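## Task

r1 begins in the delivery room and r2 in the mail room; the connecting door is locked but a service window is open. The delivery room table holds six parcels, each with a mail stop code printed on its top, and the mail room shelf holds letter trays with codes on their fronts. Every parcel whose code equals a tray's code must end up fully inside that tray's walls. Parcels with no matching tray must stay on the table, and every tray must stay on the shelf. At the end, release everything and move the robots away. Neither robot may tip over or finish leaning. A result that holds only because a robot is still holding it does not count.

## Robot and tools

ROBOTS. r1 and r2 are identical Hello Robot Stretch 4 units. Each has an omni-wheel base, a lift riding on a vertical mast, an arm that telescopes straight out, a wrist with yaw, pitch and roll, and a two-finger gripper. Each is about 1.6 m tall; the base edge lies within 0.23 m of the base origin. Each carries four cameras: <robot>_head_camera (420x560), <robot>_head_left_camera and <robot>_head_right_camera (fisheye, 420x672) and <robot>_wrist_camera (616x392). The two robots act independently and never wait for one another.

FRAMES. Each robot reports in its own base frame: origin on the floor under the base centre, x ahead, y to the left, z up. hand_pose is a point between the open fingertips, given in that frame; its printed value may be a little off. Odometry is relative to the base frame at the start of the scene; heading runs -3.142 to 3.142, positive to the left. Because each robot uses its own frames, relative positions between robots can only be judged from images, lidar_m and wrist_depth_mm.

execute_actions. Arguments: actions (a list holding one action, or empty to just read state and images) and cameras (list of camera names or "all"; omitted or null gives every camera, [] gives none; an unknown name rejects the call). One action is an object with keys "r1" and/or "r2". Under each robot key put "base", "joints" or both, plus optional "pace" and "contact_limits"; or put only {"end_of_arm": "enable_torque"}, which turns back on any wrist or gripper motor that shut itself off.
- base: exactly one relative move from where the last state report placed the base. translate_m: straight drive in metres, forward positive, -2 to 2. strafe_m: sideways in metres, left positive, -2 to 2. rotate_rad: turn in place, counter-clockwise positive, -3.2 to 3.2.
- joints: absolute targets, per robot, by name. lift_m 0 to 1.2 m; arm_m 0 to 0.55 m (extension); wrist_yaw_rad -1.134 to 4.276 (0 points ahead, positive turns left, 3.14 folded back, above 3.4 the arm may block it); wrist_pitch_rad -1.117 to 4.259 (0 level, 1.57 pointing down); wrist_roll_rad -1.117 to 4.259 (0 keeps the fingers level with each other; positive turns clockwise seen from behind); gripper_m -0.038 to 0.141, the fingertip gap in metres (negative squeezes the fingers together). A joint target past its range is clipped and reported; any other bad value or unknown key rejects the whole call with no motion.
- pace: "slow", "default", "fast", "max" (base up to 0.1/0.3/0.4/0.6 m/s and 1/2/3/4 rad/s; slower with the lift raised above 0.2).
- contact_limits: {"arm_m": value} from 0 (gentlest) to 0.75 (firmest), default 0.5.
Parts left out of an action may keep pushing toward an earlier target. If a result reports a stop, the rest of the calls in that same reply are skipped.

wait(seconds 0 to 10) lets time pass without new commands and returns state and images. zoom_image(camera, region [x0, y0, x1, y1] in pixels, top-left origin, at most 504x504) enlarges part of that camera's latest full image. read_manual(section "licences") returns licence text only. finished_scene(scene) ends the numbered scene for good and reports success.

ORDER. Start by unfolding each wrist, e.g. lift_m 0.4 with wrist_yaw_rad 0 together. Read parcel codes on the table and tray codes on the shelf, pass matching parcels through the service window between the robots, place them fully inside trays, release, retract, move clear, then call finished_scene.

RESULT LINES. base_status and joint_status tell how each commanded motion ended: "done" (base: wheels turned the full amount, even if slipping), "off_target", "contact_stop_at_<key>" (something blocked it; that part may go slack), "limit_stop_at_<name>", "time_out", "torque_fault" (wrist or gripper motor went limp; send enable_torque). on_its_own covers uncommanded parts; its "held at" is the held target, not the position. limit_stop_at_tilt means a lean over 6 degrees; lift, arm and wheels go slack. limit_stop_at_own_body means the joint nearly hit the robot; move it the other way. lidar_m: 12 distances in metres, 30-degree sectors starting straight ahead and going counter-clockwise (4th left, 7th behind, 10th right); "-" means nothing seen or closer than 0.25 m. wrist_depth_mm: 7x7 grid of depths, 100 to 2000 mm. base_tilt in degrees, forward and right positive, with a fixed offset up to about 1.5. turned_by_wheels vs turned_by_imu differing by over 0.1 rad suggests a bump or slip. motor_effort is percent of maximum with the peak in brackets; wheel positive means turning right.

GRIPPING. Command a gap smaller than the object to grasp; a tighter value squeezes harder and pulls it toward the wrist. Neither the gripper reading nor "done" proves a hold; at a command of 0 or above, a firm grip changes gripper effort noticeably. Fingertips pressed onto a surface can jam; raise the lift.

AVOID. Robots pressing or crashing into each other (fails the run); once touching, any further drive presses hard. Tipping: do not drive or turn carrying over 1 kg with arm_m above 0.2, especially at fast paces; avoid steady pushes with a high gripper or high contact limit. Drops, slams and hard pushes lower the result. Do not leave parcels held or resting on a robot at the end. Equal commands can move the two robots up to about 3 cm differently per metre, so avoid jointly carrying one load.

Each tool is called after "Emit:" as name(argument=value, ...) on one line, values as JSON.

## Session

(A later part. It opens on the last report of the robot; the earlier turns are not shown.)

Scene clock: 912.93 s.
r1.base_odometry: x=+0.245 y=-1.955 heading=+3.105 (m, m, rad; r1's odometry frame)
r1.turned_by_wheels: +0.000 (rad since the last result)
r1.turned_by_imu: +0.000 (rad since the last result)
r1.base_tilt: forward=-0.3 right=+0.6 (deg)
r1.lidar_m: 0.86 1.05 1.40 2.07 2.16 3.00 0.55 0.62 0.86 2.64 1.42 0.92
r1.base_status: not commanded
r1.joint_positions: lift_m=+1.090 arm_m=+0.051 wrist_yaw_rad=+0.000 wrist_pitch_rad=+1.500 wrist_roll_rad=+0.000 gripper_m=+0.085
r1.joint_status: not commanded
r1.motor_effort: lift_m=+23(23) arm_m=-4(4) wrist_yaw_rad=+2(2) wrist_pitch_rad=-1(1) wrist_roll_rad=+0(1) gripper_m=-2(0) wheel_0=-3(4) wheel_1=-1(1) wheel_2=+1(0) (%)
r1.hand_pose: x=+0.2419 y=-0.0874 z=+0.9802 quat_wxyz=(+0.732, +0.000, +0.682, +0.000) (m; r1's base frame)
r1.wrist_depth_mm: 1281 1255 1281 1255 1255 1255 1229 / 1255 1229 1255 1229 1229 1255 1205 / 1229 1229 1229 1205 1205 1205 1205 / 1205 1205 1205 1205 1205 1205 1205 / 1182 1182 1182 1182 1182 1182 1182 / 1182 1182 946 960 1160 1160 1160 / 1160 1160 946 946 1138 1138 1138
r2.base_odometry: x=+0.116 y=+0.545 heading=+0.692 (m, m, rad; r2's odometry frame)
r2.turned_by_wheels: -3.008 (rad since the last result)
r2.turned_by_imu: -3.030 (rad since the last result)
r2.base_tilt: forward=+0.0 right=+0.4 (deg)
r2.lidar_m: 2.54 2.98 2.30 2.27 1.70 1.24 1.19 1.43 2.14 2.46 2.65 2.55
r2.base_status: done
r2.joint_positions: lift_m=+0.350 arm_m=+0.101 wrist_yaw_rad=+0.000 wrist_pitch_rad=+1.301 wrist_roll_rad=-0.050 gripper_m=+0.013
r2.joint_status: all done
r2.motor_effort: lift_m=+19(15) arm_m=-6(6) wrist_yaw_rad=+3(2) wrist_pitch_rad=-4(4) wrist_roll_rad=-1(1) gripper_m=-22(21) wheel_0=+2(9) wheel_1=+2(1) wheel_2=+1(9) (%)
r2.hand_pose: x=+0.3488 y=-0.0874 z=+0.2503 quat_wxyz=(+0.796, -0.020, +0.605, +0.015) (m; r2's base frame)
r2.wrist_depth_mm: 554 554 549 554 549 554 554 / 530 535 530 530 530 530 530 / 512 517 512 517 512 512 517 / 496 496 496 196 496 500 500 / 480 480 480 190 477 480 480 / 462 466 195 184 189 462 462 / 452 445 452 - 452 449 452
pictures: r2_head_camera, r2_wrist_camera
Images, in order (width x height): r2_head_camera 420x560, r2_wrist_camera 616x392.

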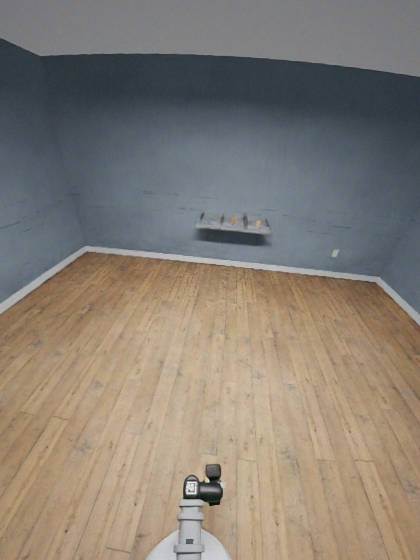

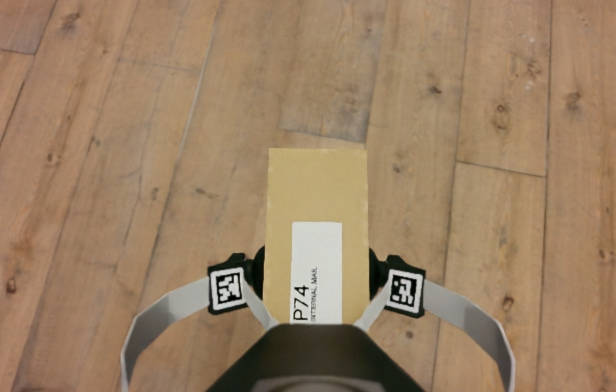

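Emit:
execute_actions(actions=[{"r2": {"base": {"translate_m": 2.0}, "joints": {"lift_m": 1.0, "arm_m": 0.38, "wrist_roll_rad": 0.15}, "pace": "max"}}], cameras=["r2_wrist_camera"])

Scene clock: 927.63 s.
r1.base_odometry: x=+0.245 y=-1.955 heading=+3.105 (m, m, rad; r1's odometry frame)
r1.turned_by_wheels: +0.000 (rad since the last result)
r1.turned_by_imu: +0.000 (rad since the last result)
r1.base_tilt: forward=-0.3 right=+0.6 (deg)
r1.lidar_m: 0.87 1.03 1.40 2.07 2.17 2.99 0.57 0.61 0.89 2.64 1.42 0.90
r1.base_status: not commanded
r1.joint_positions: lift_m=+1.090 arm_m=+0.051 wrist_yaw_rad=+0.000 wrist_pitch_rad=+1.500 wrist_roll_rad=+0.000 gripper_m=+0.085
r1.joint_status: not commanded
r1.motor_effort: lift_m=+23(23) arm_m=-4(4) wrist_yaw_rad=+1(1) wrist_pitch_rad=-1(1) wrist_roll_rad=+0(1) gripper_m=-5(2) wheel_0=-4(4) wheel_1=-1(1) wheel_2=+0(1) (%)
r1.hand_pose: x=+0.2419 y=-0.0874 z=+0.9802 quat_wxyz=(+0.732, +0.000, +0.682, +0.000) (m; r1's base frame)
r1.wrist_depth_mm: 1281 1281 1255 1255 1229 1229 1229 / 1255 1255 1229 1229 1229 1229 1229 / 1229 1229 1229 1229 1229 1205 1205 / 1229 1229 1205 1205 1205 1205 1182 / 1182 1205 1182 1182 1182 1160 1182 / 1160 1160 960 946 1160 1160 1160 / 1182 1138 946 946 1138 1118 1138
r2.base_odometry: x=+1.656 y=+1.821 heading=+0.692 (m, m, rad; r2's odometry frame)
r2.turned_by_wheels: +0.000 (rad since the last result)
r2.turned_by_imu: +0.007 (rad since the last result)
r2.base_tilt: forward=+0.0 right=+0.3 (deg)
r2.lidar_m: 0.53 1.07 1.64 2.06 2.23 3.34 3.32 3.45 2.74 2.69 0.71 0.54
r2.base_status: done
r2.joint_positions: lift_m=+1.000 arm_m=+0.379 wrist_yaw_rad=+0.000 wrist_pitch_rad=+1.301 wrist_roll_rad=+0.150 gripper_m=+0.013
r2.joint_status: all done
r2.motor_effort: lift_m=+23(26) arm_m=+5(4) wrist_yaw_rad=+1(3) wrist_pitch_rad=-3(6) wrist_roll_rad=+1(6) gripper_m=-22(22) wheel_0=-2(7) wheel_1=+1(5) wheel_2=+2(13) (%)
r2.hand_pose: x=+0.6269 y=-0.0874 z=+0.9000 quat_wxyz=(+0.794, +0.059, +0.604, -0.045) (m; r2's base frame)
r2.wrist_depth_mm: 580 585 424 421 413 377 404 / 750 759 407 404 399 373 389 / 1060 1060 394 392 387 343 377 / 1229 1205 379 196 370 343 364 / 1182 1182 349 190 359 343 351 / 1138 1118 194 184 189 342 345 / 1118 1078 357 - 343 1025 1008
pictures: r2_wrist_camera
Images, in order (width x height): r2_wrist_camera 616x392.

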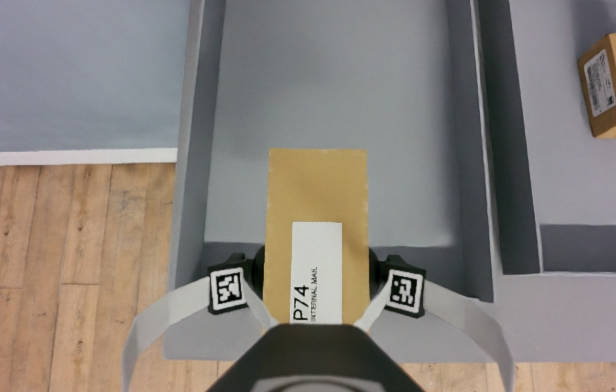

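Emit:
execute_actions(actions=[{"r2": {"base": {"strafe_m": -0.035}, "joints": {"lift_m": 0.965, "arm_m": 0.545}, "pace": "fast"}}], cameras=["r2_wrist_camera"])

Scene clock: 939.90 s.
r1.base_odometry: x=+0.245 y=-1.955 heading=+3.105 (m, m, rad; r1's odometry frame)
r1.turned_by_wheels: +0.000 (rad since the last result)
r1.turned_by_imu: +0.000 (rad since the last result)
r1.base_tilt: forward=-0.3 right=+0.6 (deg)
r1.lidar_m: 0.86 1.04 1.39 2.06 2.17 2.99 0.57 0.60 0.88 2.63 1.41 0.92
r1.base_status: not commanded
r1.joint_positions: lift_m=+1.090 arm_m=+0.051 wrist_yaw_rad=+0.000 wrist_pitch_rad=+1.500 wrist_roll_rad=+0.000 gripper_m=+0.085
r1.joint_status: not commanded
r1.motor_effort: lift_m=+23(23) arm_m=-4(4) wrist_yaw_rad=+1(1) wrist_pitch_rad=-1(2) wrist_roll_rad=+0(2) gripper_m=-3(3) wheel_0=-4(4) wheel_1=-1(1) wheel_2=+0(0) (%)
r1.hand_pose: x=+0.2419 y=-0.0874 z=+0.9802 quat_wxyz=(+0.732, +0.000, +0.682, +0.000) (m; r1's base frame)
r1.wrist_depth_mm: 1281 1281 1255 1255 1255 1229 1229 / 1255 1255 1255 1229 1255 1255 1205 / 1229 1229 1229 1229 1205 1205 1205 / 1205 1229 1205 1205 1182 1205 1182 / 1205 1182 1182 1182 1182 1182 1182 / 1182 1182 960 960 1160 1160 1160 / 1160 1160 946 946 1138 1138 1138
r2.base_odometry: x=+1.679 y=+1.794 heading=+0.692 (m, m, rad; r2's odometry frame)
r2.turned_by_wheels: +0.000 (rad since the last result)
r2.turned_by_imu: -0.001 (rad since the last result)
r2.base_tilt: forward=+0.0 right=+0.3 (deg)
r2.lidar_m: 0.52 1.10 1.63 2.09 2.28 3.36 3.34 3.40 2.69 2.63 0.70 0.52
r2.base_status: done
r2.joint_positions: lift_m=+0.965 arm_m=+0.544 wrist_yaw_rad=+0.000 wrist_pitch_rad=+1.301 wrist_roll_rad=+0.150 gripper_m=+0.013
r2.joint_status: all done
r2.motor_effort: lift_m=+18(24) arm_m=+5(6) wrist_yaw_rad=+1(1) wrist_pitch_rad=-3(5) wrist_roll_rad=+1(1) gripper_m=-22(23) wheel_0=-1(9) wheel_1=+1(13) wheel_2=+0(3) (%)
r2.hand_pose: x=+0.7918 y=-0.0874 z=+0.8654 quat_wxyz=(+0.794, +0.059, +0.604, -0.045) (m; r2's base frame)
r2.wrist_depth_mm: 327 329 332 330 332 330 315 / 424 402 340 336 330 322 345 / 591 549 355 353 347 322 340 / 991 778 343 197 336 314 327 / 1118 1098 334 190 324 312 315 / 1098 1078 194 184 189 283 279 / 1078 315 315 - 306 296 270
pictures: r2_wrist_camera
Images, in order (width x height): r2_wrist_camera 616x392.

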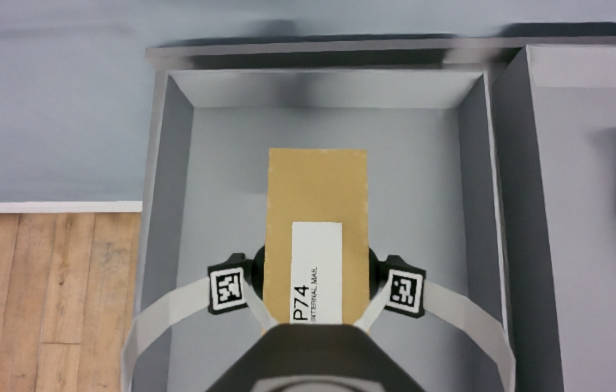

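Emit:
execute_actions(actions=[{"r2": {"joints": {"lift_m": 0.889}}}], cameras=[])

Emit:
execute_actions(actions=[{"r2": {"joints": {"gripper_m": 0.075}}}], cameras=["r2_wrist_camera"])

Scene clock: 951.97 s.
r1.base_odometry: x=+0.245 y=-1.955 heading=+3.105 (m, m, rad; r1's odometry frame)
r1.turned_by_wheels: +0.000 (rad since the last result)
r1.turned_by_imu: +0.000 (rad since the last result)
r1.base_tilt: forward=-0.3 right=+0.6 (deg)
r1.lidar_m: 0.88 1.01 1.40 2.07 2.15 3.00 0.58 0.60 0.90 2.62 1.43 0.92
r1.base_status: not commanded
r1.joint_positions: lift_m=+1.090 arm_m=+0.051 wrist_yaw_rad=+0.000 wrist_pitch_rad=+1.500 wrist_roll_rad=+0.000 gripper_m=+0.085
r1.joint_status: not commanded
r1.motor_effort: lift_m=+23(24) arm_m=-4(4) wrist_yaw_rad=+1(2) wrist_pitch_rad=-1(1) wrist_roll_rad=+0(1) gripper_m=-2(3) wheel_0=-3(4) wheel_1=-1(1) wheel_2=+1(0) (%)
r1.hand_pose: x=+0.2419 y=-0.0874 z=+0.9802 quat_wxyz=(+0.732, +0.000, +0.682, +0.000) (m; r1's base frame)
r1.wrist_depth_mm: 1255 1255 1255 1229 1229 1255 1255 / 1255 1255 1229 1255 1255 1229 1229 / 1229 1255 1229 1205 1229 1205 1205 / 1205 1205 1205 1182 1205 1182 1182 / 1205 1182 1205 1182 1205 1182 1160 / 1182 1160 960 960 1160 1160 1160 / 1160 1160 946 946 1138 1138 1138
r2.base_odometry: x=+1.679 y=+1.794 heading=+0.692 (m, m, rad; r2's odometry frame)
r2.turned_by_wheels: +0.000 (rad since the last result)
r2.turned_by_imu: +0.000 (rad since the last result)
r2.base_tilt: forward=+0.1 right=+0.4 (deg)
r2.lidar_m: 0.50 1.07 1.66 2.08 2.29 3.35 3.35 3.36 2.70 2.64 0.64 0.53
r2.base_status: not commanded
r2.joint_positions: lift_m=+0.889 arm_m=+0.544 wrist_yaw_rad=+0.000 wrist_pitch_rad=+1.301 wrist_roll_rad=+0.150 gripper_m=+0.013
r2.joint_status: all done
r2.motor_effort: lift_m=+17(19) arm_m=+6(6) wrist_yaw_rad=+1(2) wrist_pitch_rad=-3(4) wrist_roll_rad=+2(2) gripper_m=-22(21) wheel_0=-1(1) wheel_1=+1(1) wheel_2=+0(0) (%)
r2.hand_pose: x=+0.7918 y=-0.0874 z=+0.7894 quat_wxyz=(+0.794, +0.059, +0.604, -0.045) (m; r2's base frame)
r2.wrist_depth_mm: 329 249 247 246 242 238 242 / 424 268 286 281 278 271 236 / 591 252 276 272 268 264 226 / 991 253 266 196 259 256 209 / 1060 254 258 190 249 248 202 / 1025 225 194 184 189 236 200 / 991 239 242 - 236 232 198
pictures: none
No camera images: the call's "cameras" was empty. Leave "cameras" out to get every camera's image.

Scene clock: 953.40 s.
r1.base_odometry: x=+0.245 y=-1.955 heading=+3.105 (m, m, rad; r1's odometry frame)
r1.turned_by_wheels: +0.000 (rad since the last result)
r1.turned_by_imu: +0.000 (rad since the last result)
r1.base_tilt: forward=-0.3 right=+0.6 (deg)
r1.lidar_m: 0.87 1.04 1.40 2.06 2.17 2.99 0.59 0.61 0.87 2.65 1.41 0.91
r1.base_status: not commanded
r1.joint_positions: lift_m=+1.090 arm_m=+0.051 wrist_yaw_rad=+0.000 wrist_pitch_rad=+1.500 wrist_roll_rad=+0.000 gripper_m=+0.085
r1.joint_status: not commanded
r1.motor_effort: lift_m=+23(23) arm_m=-4(4) wrist_yaw_rad=+1(1) wrist_pitch_rad=-1(1) wrist_roll_rad=+1(3) gripper_m=-4(4) wheel_0=-4(4) wheel_1=-1(1) wheel_2=+1(1) (%)
r1.hand_pose: x=+0.2419 y=-0.0874 z=+0.9802 quat_wxyz=(+0.732, +0.000, +0.682, +0.000) (m; r1's base frame)
r1.wrist_depth_mm: 1255 1255 1255 1255 1229 1229 1229 / 1229 1255 1255 1229 1229 1229 1229 / 1229 1229 1229 1229 1205 1205 1205 / 1205 1205 1205 1205 1182 1205 1205 / 1182 1182 1182 1182 1182 1160 1160 / 1182 1160 960 960 1160 1160 1160 / 1182 1138 946 946 1138 1138 1138
r2.base_odometry: x=+1.679 y=+1.794 heading=+0.692 (m, m, rad; r2's odometry frame)
r2.turned_by_wheels: +0.000 (rad since the last result)
r2.turned_by_imu: +0.000 (rad since the last result)
r2.base_tilt: forward=+0.0 right=+0.3 (deg)
r2.lidar_m: 0.53 1.07 1.59 2.09 2.27 3.36 3.35 3.41 2.69 2.66 0.69 0.54
r2.base_status: not commanded
r2.joint_positions: lift_m=+0.889 arm_m=+0.544 wrist_yaw_rad=+0.000 wrist_pitch_rad=+1.301 wrist_roll_rad=+0.150 gripper_m=+0.075
r2.joint_status: all done
r2.motor_effort: lift_m=+17(17) arm_m=+6(6) wrist_yaw_rad=+2(1) wrist_pitch_rad=-3(3) wrist_roll_rad=+2(1) gripper_m=-4(22) wheel_0=-1(1) wheel_1=+1(1) wheel_2=+0(0) (%)
r2.hand_pose: x=+0.7918 y=-0.0874 z=+0.7894 quat_wxyz=(+0.794, +0.059, +0.604, -0.045) (m; r2's base frame)
r2.wrist_depth_mm: 327 249 248 246 243 238 242 / 424 266 285 283 278 272 236 / 591 252 276 272 268 264 226 / 991 253 266 210 259 256 208 / 1042 254 257 203 250 247 208 / 1025 239 246 196 198 239 200 / 976 225 243 - 236 231 198
pictures: r2_wrist_camera
Images, in order (width x height): r2_wrist_camera 616x392.

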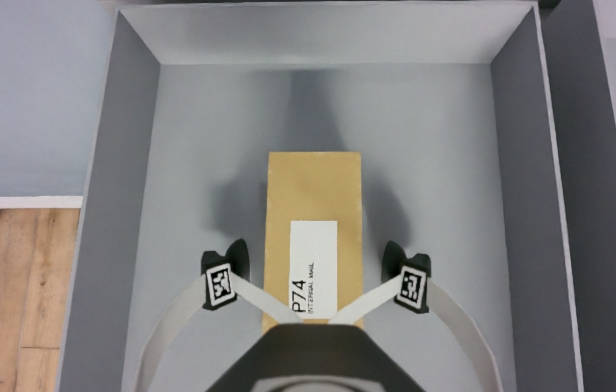

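Emit:
execute_actions(actions=[{"r2": {"joints": {"lift_m": 0.965}, "pace": "fast"}}], cameras=[])

Emit:
execute_actions(actions=[{"r2": {"base": {"translate_m": -0.3}, "joints": {"arm_m": 0.05}, "pace": "max"}}], cameras=["r2_head_camera", "r2_wrist_camera", "r1_head_left_camera"])

Scene clock: 959.27 s.
r1.base_odometry: x=+0.245 y=-1.955 heading=+3.105 (m, m, rad; r1's odometry frame)
r1.turned_by_wheels: +0.000 (rad since the last result)
r1.turned_by_imu: +0.000 (rad since the last result)
r1.base_tilt: forward=-0.3 right=+0.6 (deg)
r1.lidar_m: 0.87 1.03 1.41 2.06 2.16 2.97 0.59 0.61 0.89 2.64 1.45 0.90
r1.base_status: not commanded
r1.joint_positions: lift_m=+1.090 arm_m=+0.051 wrist_yaw_rad=+0.000 wrist_pitch_rad=+1.500 wrist_roll_rad=+0.000 gripper_m=+0.085
r1.joint_status: not commanded
r1.motor_effort: lift_m=+23(23) arm_m=-4(4) wrist_yaw_rad=+2(2) wrist_pitch_rad=+0(1) wrist_roll_rad=-1(1) gripper_m=-2(4) wheel_0=-3(4) wheel_1=-1(1) wheel_2=+0(0) (%)
r1.hand_pose: x=+0.2419 y=-0.0874 z=+0.9802 quat_wxyz=(+0.732, +0.000, +0.682, +0.000) (m; r1's base frame)
r1.wrist_depth_mm: 1255 1229 1281 1255 1255 1255 1229 / 1255 1255 1229 1229 1229 1255 1229 / 1229 1229 1229 1229 1229 1205 1205 / 1205 1205 1205 1182 1205 1182 1205 / 1182 1205 1182 1182 1182 1182 1182 / 1182 1182 960 960 1160 1138 1160 / 1160 1160 946 946 1138 1138 1138
r2.base_odometry: x=+1.679 y=+1.794 heading=+0.692 (m, m, rad; r2's odometry frame)
r2.turned_by_wheels: +0.000 (rad since the last result)
r2.turned_by_imu: +0.000 (rad since the last result)
r2.base_tilt: forward=+0.0 right=+0.3 (deg)
r2.lidar_m: 0.52 1.08 1.64 2.08 2.29 3.38 3.31 3.39 2.70 2.64 0.68 0.55
r2.base_status: not commanded
r2.joint_positions: lift_m=+0.965 arm_m=+0.544 wrist_yaw_rad=+0.000 wrist_pitch_rad=+1.301 wrist_roll_rad=+0.150 gripper_m=+0.075
r2.joint_status: all done
r2.motor_effort: lift_m=+24(22) arm_m=+5(6) wrist_yaw_rad=+3(2) wrist_pitch_rad=-5(4) wrist_roll_rad=+2(1) gripper_m=-3(4) wheel_0=-1(1) wheel_1=+1(1) wheel_2=+0(0) (%)
r2.hand_pose: x=+0.7919 y=-0.0874 z=+0.8649 quat_wxyz=(+0.794, +0.059, +0.604, -0.045) (m; r2's base frame)
r2.wrist_depth_mm: 327 330 332 332 330 329 314 / 421 402 338 336 330 322 343 / 597 554 355 353 349 320 340 / 991 778 345 340 336 315 327 / 1138 1098 332 279 325 310 315 / 1098 1078 317 268 204 283 278 / 1060 315 315 - 306 294 268
pictures: none
No camera images: the call's "cameras" was empty. Leave "cameras" out to get every camera's image.

Scene clock: 961.53 s.
r1.base_odometry: x=+0.245 y=-1.955 heading=+3.105 (m, m, rad; r1's odometry frame)
r1.turned_by_wheels: +0.000 (rad since the last result)
r1.turned_by_imu: +0.000 (rad since the last result)
r1.base_tilt: forward=-0.3 right=+0.6 (deg)
r1.lidar_m: 0.87 1.03 1.38 2.05 2.17 3.00 0.56 0.60 0.89 2.62 1.43 0.93
r1.base_status: not commanded
r1.joint_positions: lift_m=+1.090 arm_m=+0.051 wrist_yaw_rad=+0.000 wrist_pitch_rad=+1.500 wrist_roll_rad=+0.000 gripper_m=+0.085
r1.joint_status: not commanded
r1.motor_effort: lift_m=+23(23) arm_m=-4(4) wrist_yaw_rad=+1(1) wrist_pitch_rad=+0(0) wrist_roll_rad=-1(1) gripper_m=-4(2) wheel_0=-4(4) wheel_1=-1(1) wheel_2=+1(1) (%)
r1.hand_pose: x=+0.2419 y=-0.0874 z=+0.9802 quat_wxyz=(+0.732, +0.000, +0.682, +0.000) (m; r1's base frame)
r1.wrist_depth_mm: 1255 1281 1255 1255 1229 1229 1229 / 1255 1255 1255 1229 1229 1229 1205 / 1229 1205 1205 1229 1205 1229 1205 / 1205 1205 1205 1182 1205 1205 1182 / 1182 1182 1182 1182 1182 1182 1160 / 1182 1182 960 960 1160 1160 1160 / 1160 1138 946 946 1138 1138 1118
r2.base_odometry: x=+1.448 y=+1.603 heading=+0.692 (m, m, rad; r2's odometry frame)
r2.turned_by_wheels: +0.000 (rad since the last result)
r2.turned_by_imu: -0.001 (rad since the last result)
r2.base_tilt: forward=+0.0 right=+0.3 (deg)
r2.lidar_m: 0.82 1.41 2.10 2.11 2.28 3.06 3.01 3.25 2.67 2.61 1.08 0.84
r2.base_status: done
r2.joint_positions: lift_m=+0.965 arm_m=+0.051 wrist_yaw_rad=+0.000 wrist_pitch_rad=+1.301 wrist_roll_rad=+0.150 gripper_m=+0.075
r2.joint_status: all done
r2.motor_effort: lift_m=+24(24) arm_m=-5(10) wrist_yaw_rad=+3(1) wrist_pitch_rad=-2(4) wrist_roll_rad=+0(1) gripper_m=-3(4) wheel_0=-2(6) wheel_1=+0(5) wheel_2=-1(11) (%)
r2.hand_pose: x=+0.2987 y=-0.0874 z=+0.8649 quat_wxyz=(+0.794, +0.060, +0.604, -0.045) (m; r2's base frame)
r2.wrist_depth_mm: 1308 1281 1281 1255 1255 1205 1205 / 1281 1255 1229 1205 1205 1182 1160 / 1205 1205 1205 1182 1160 1138 1138 / 1182 1182 1138 1138 1118 1118 1098 / 1138 1138 1118 1098 1078 1078 1060 / 1098 1098 1060 1060 205 1025 1025 / 1060 1042 1060 - 1008 1008 1008
pictures: r1_head_left_camera, r2_head_camera, r2_wrist_camera
Images, in order (width x height): r1_head_left_camera 420x672, r2_head_camera 420x560, r2_wrist_camera 616x392.

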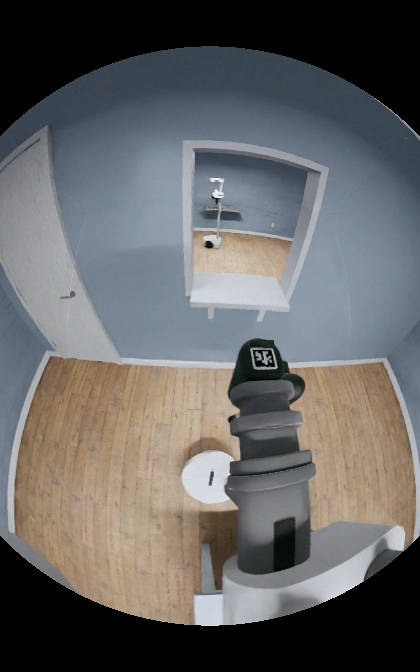

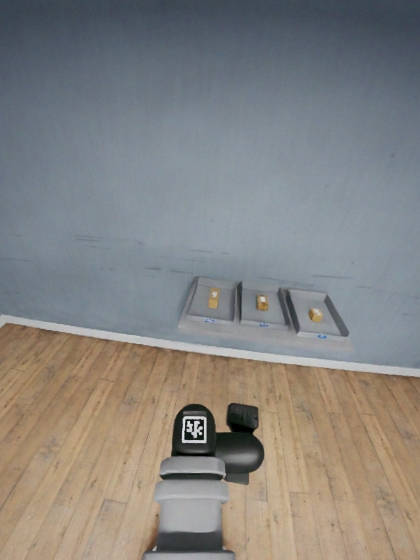

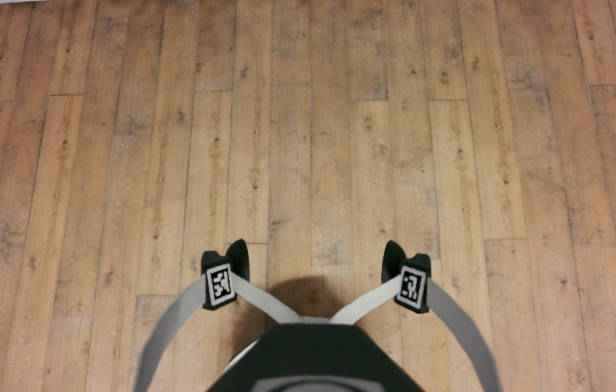

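Emit:
finished_scene(scene=1)

The scene is finished: the task was done.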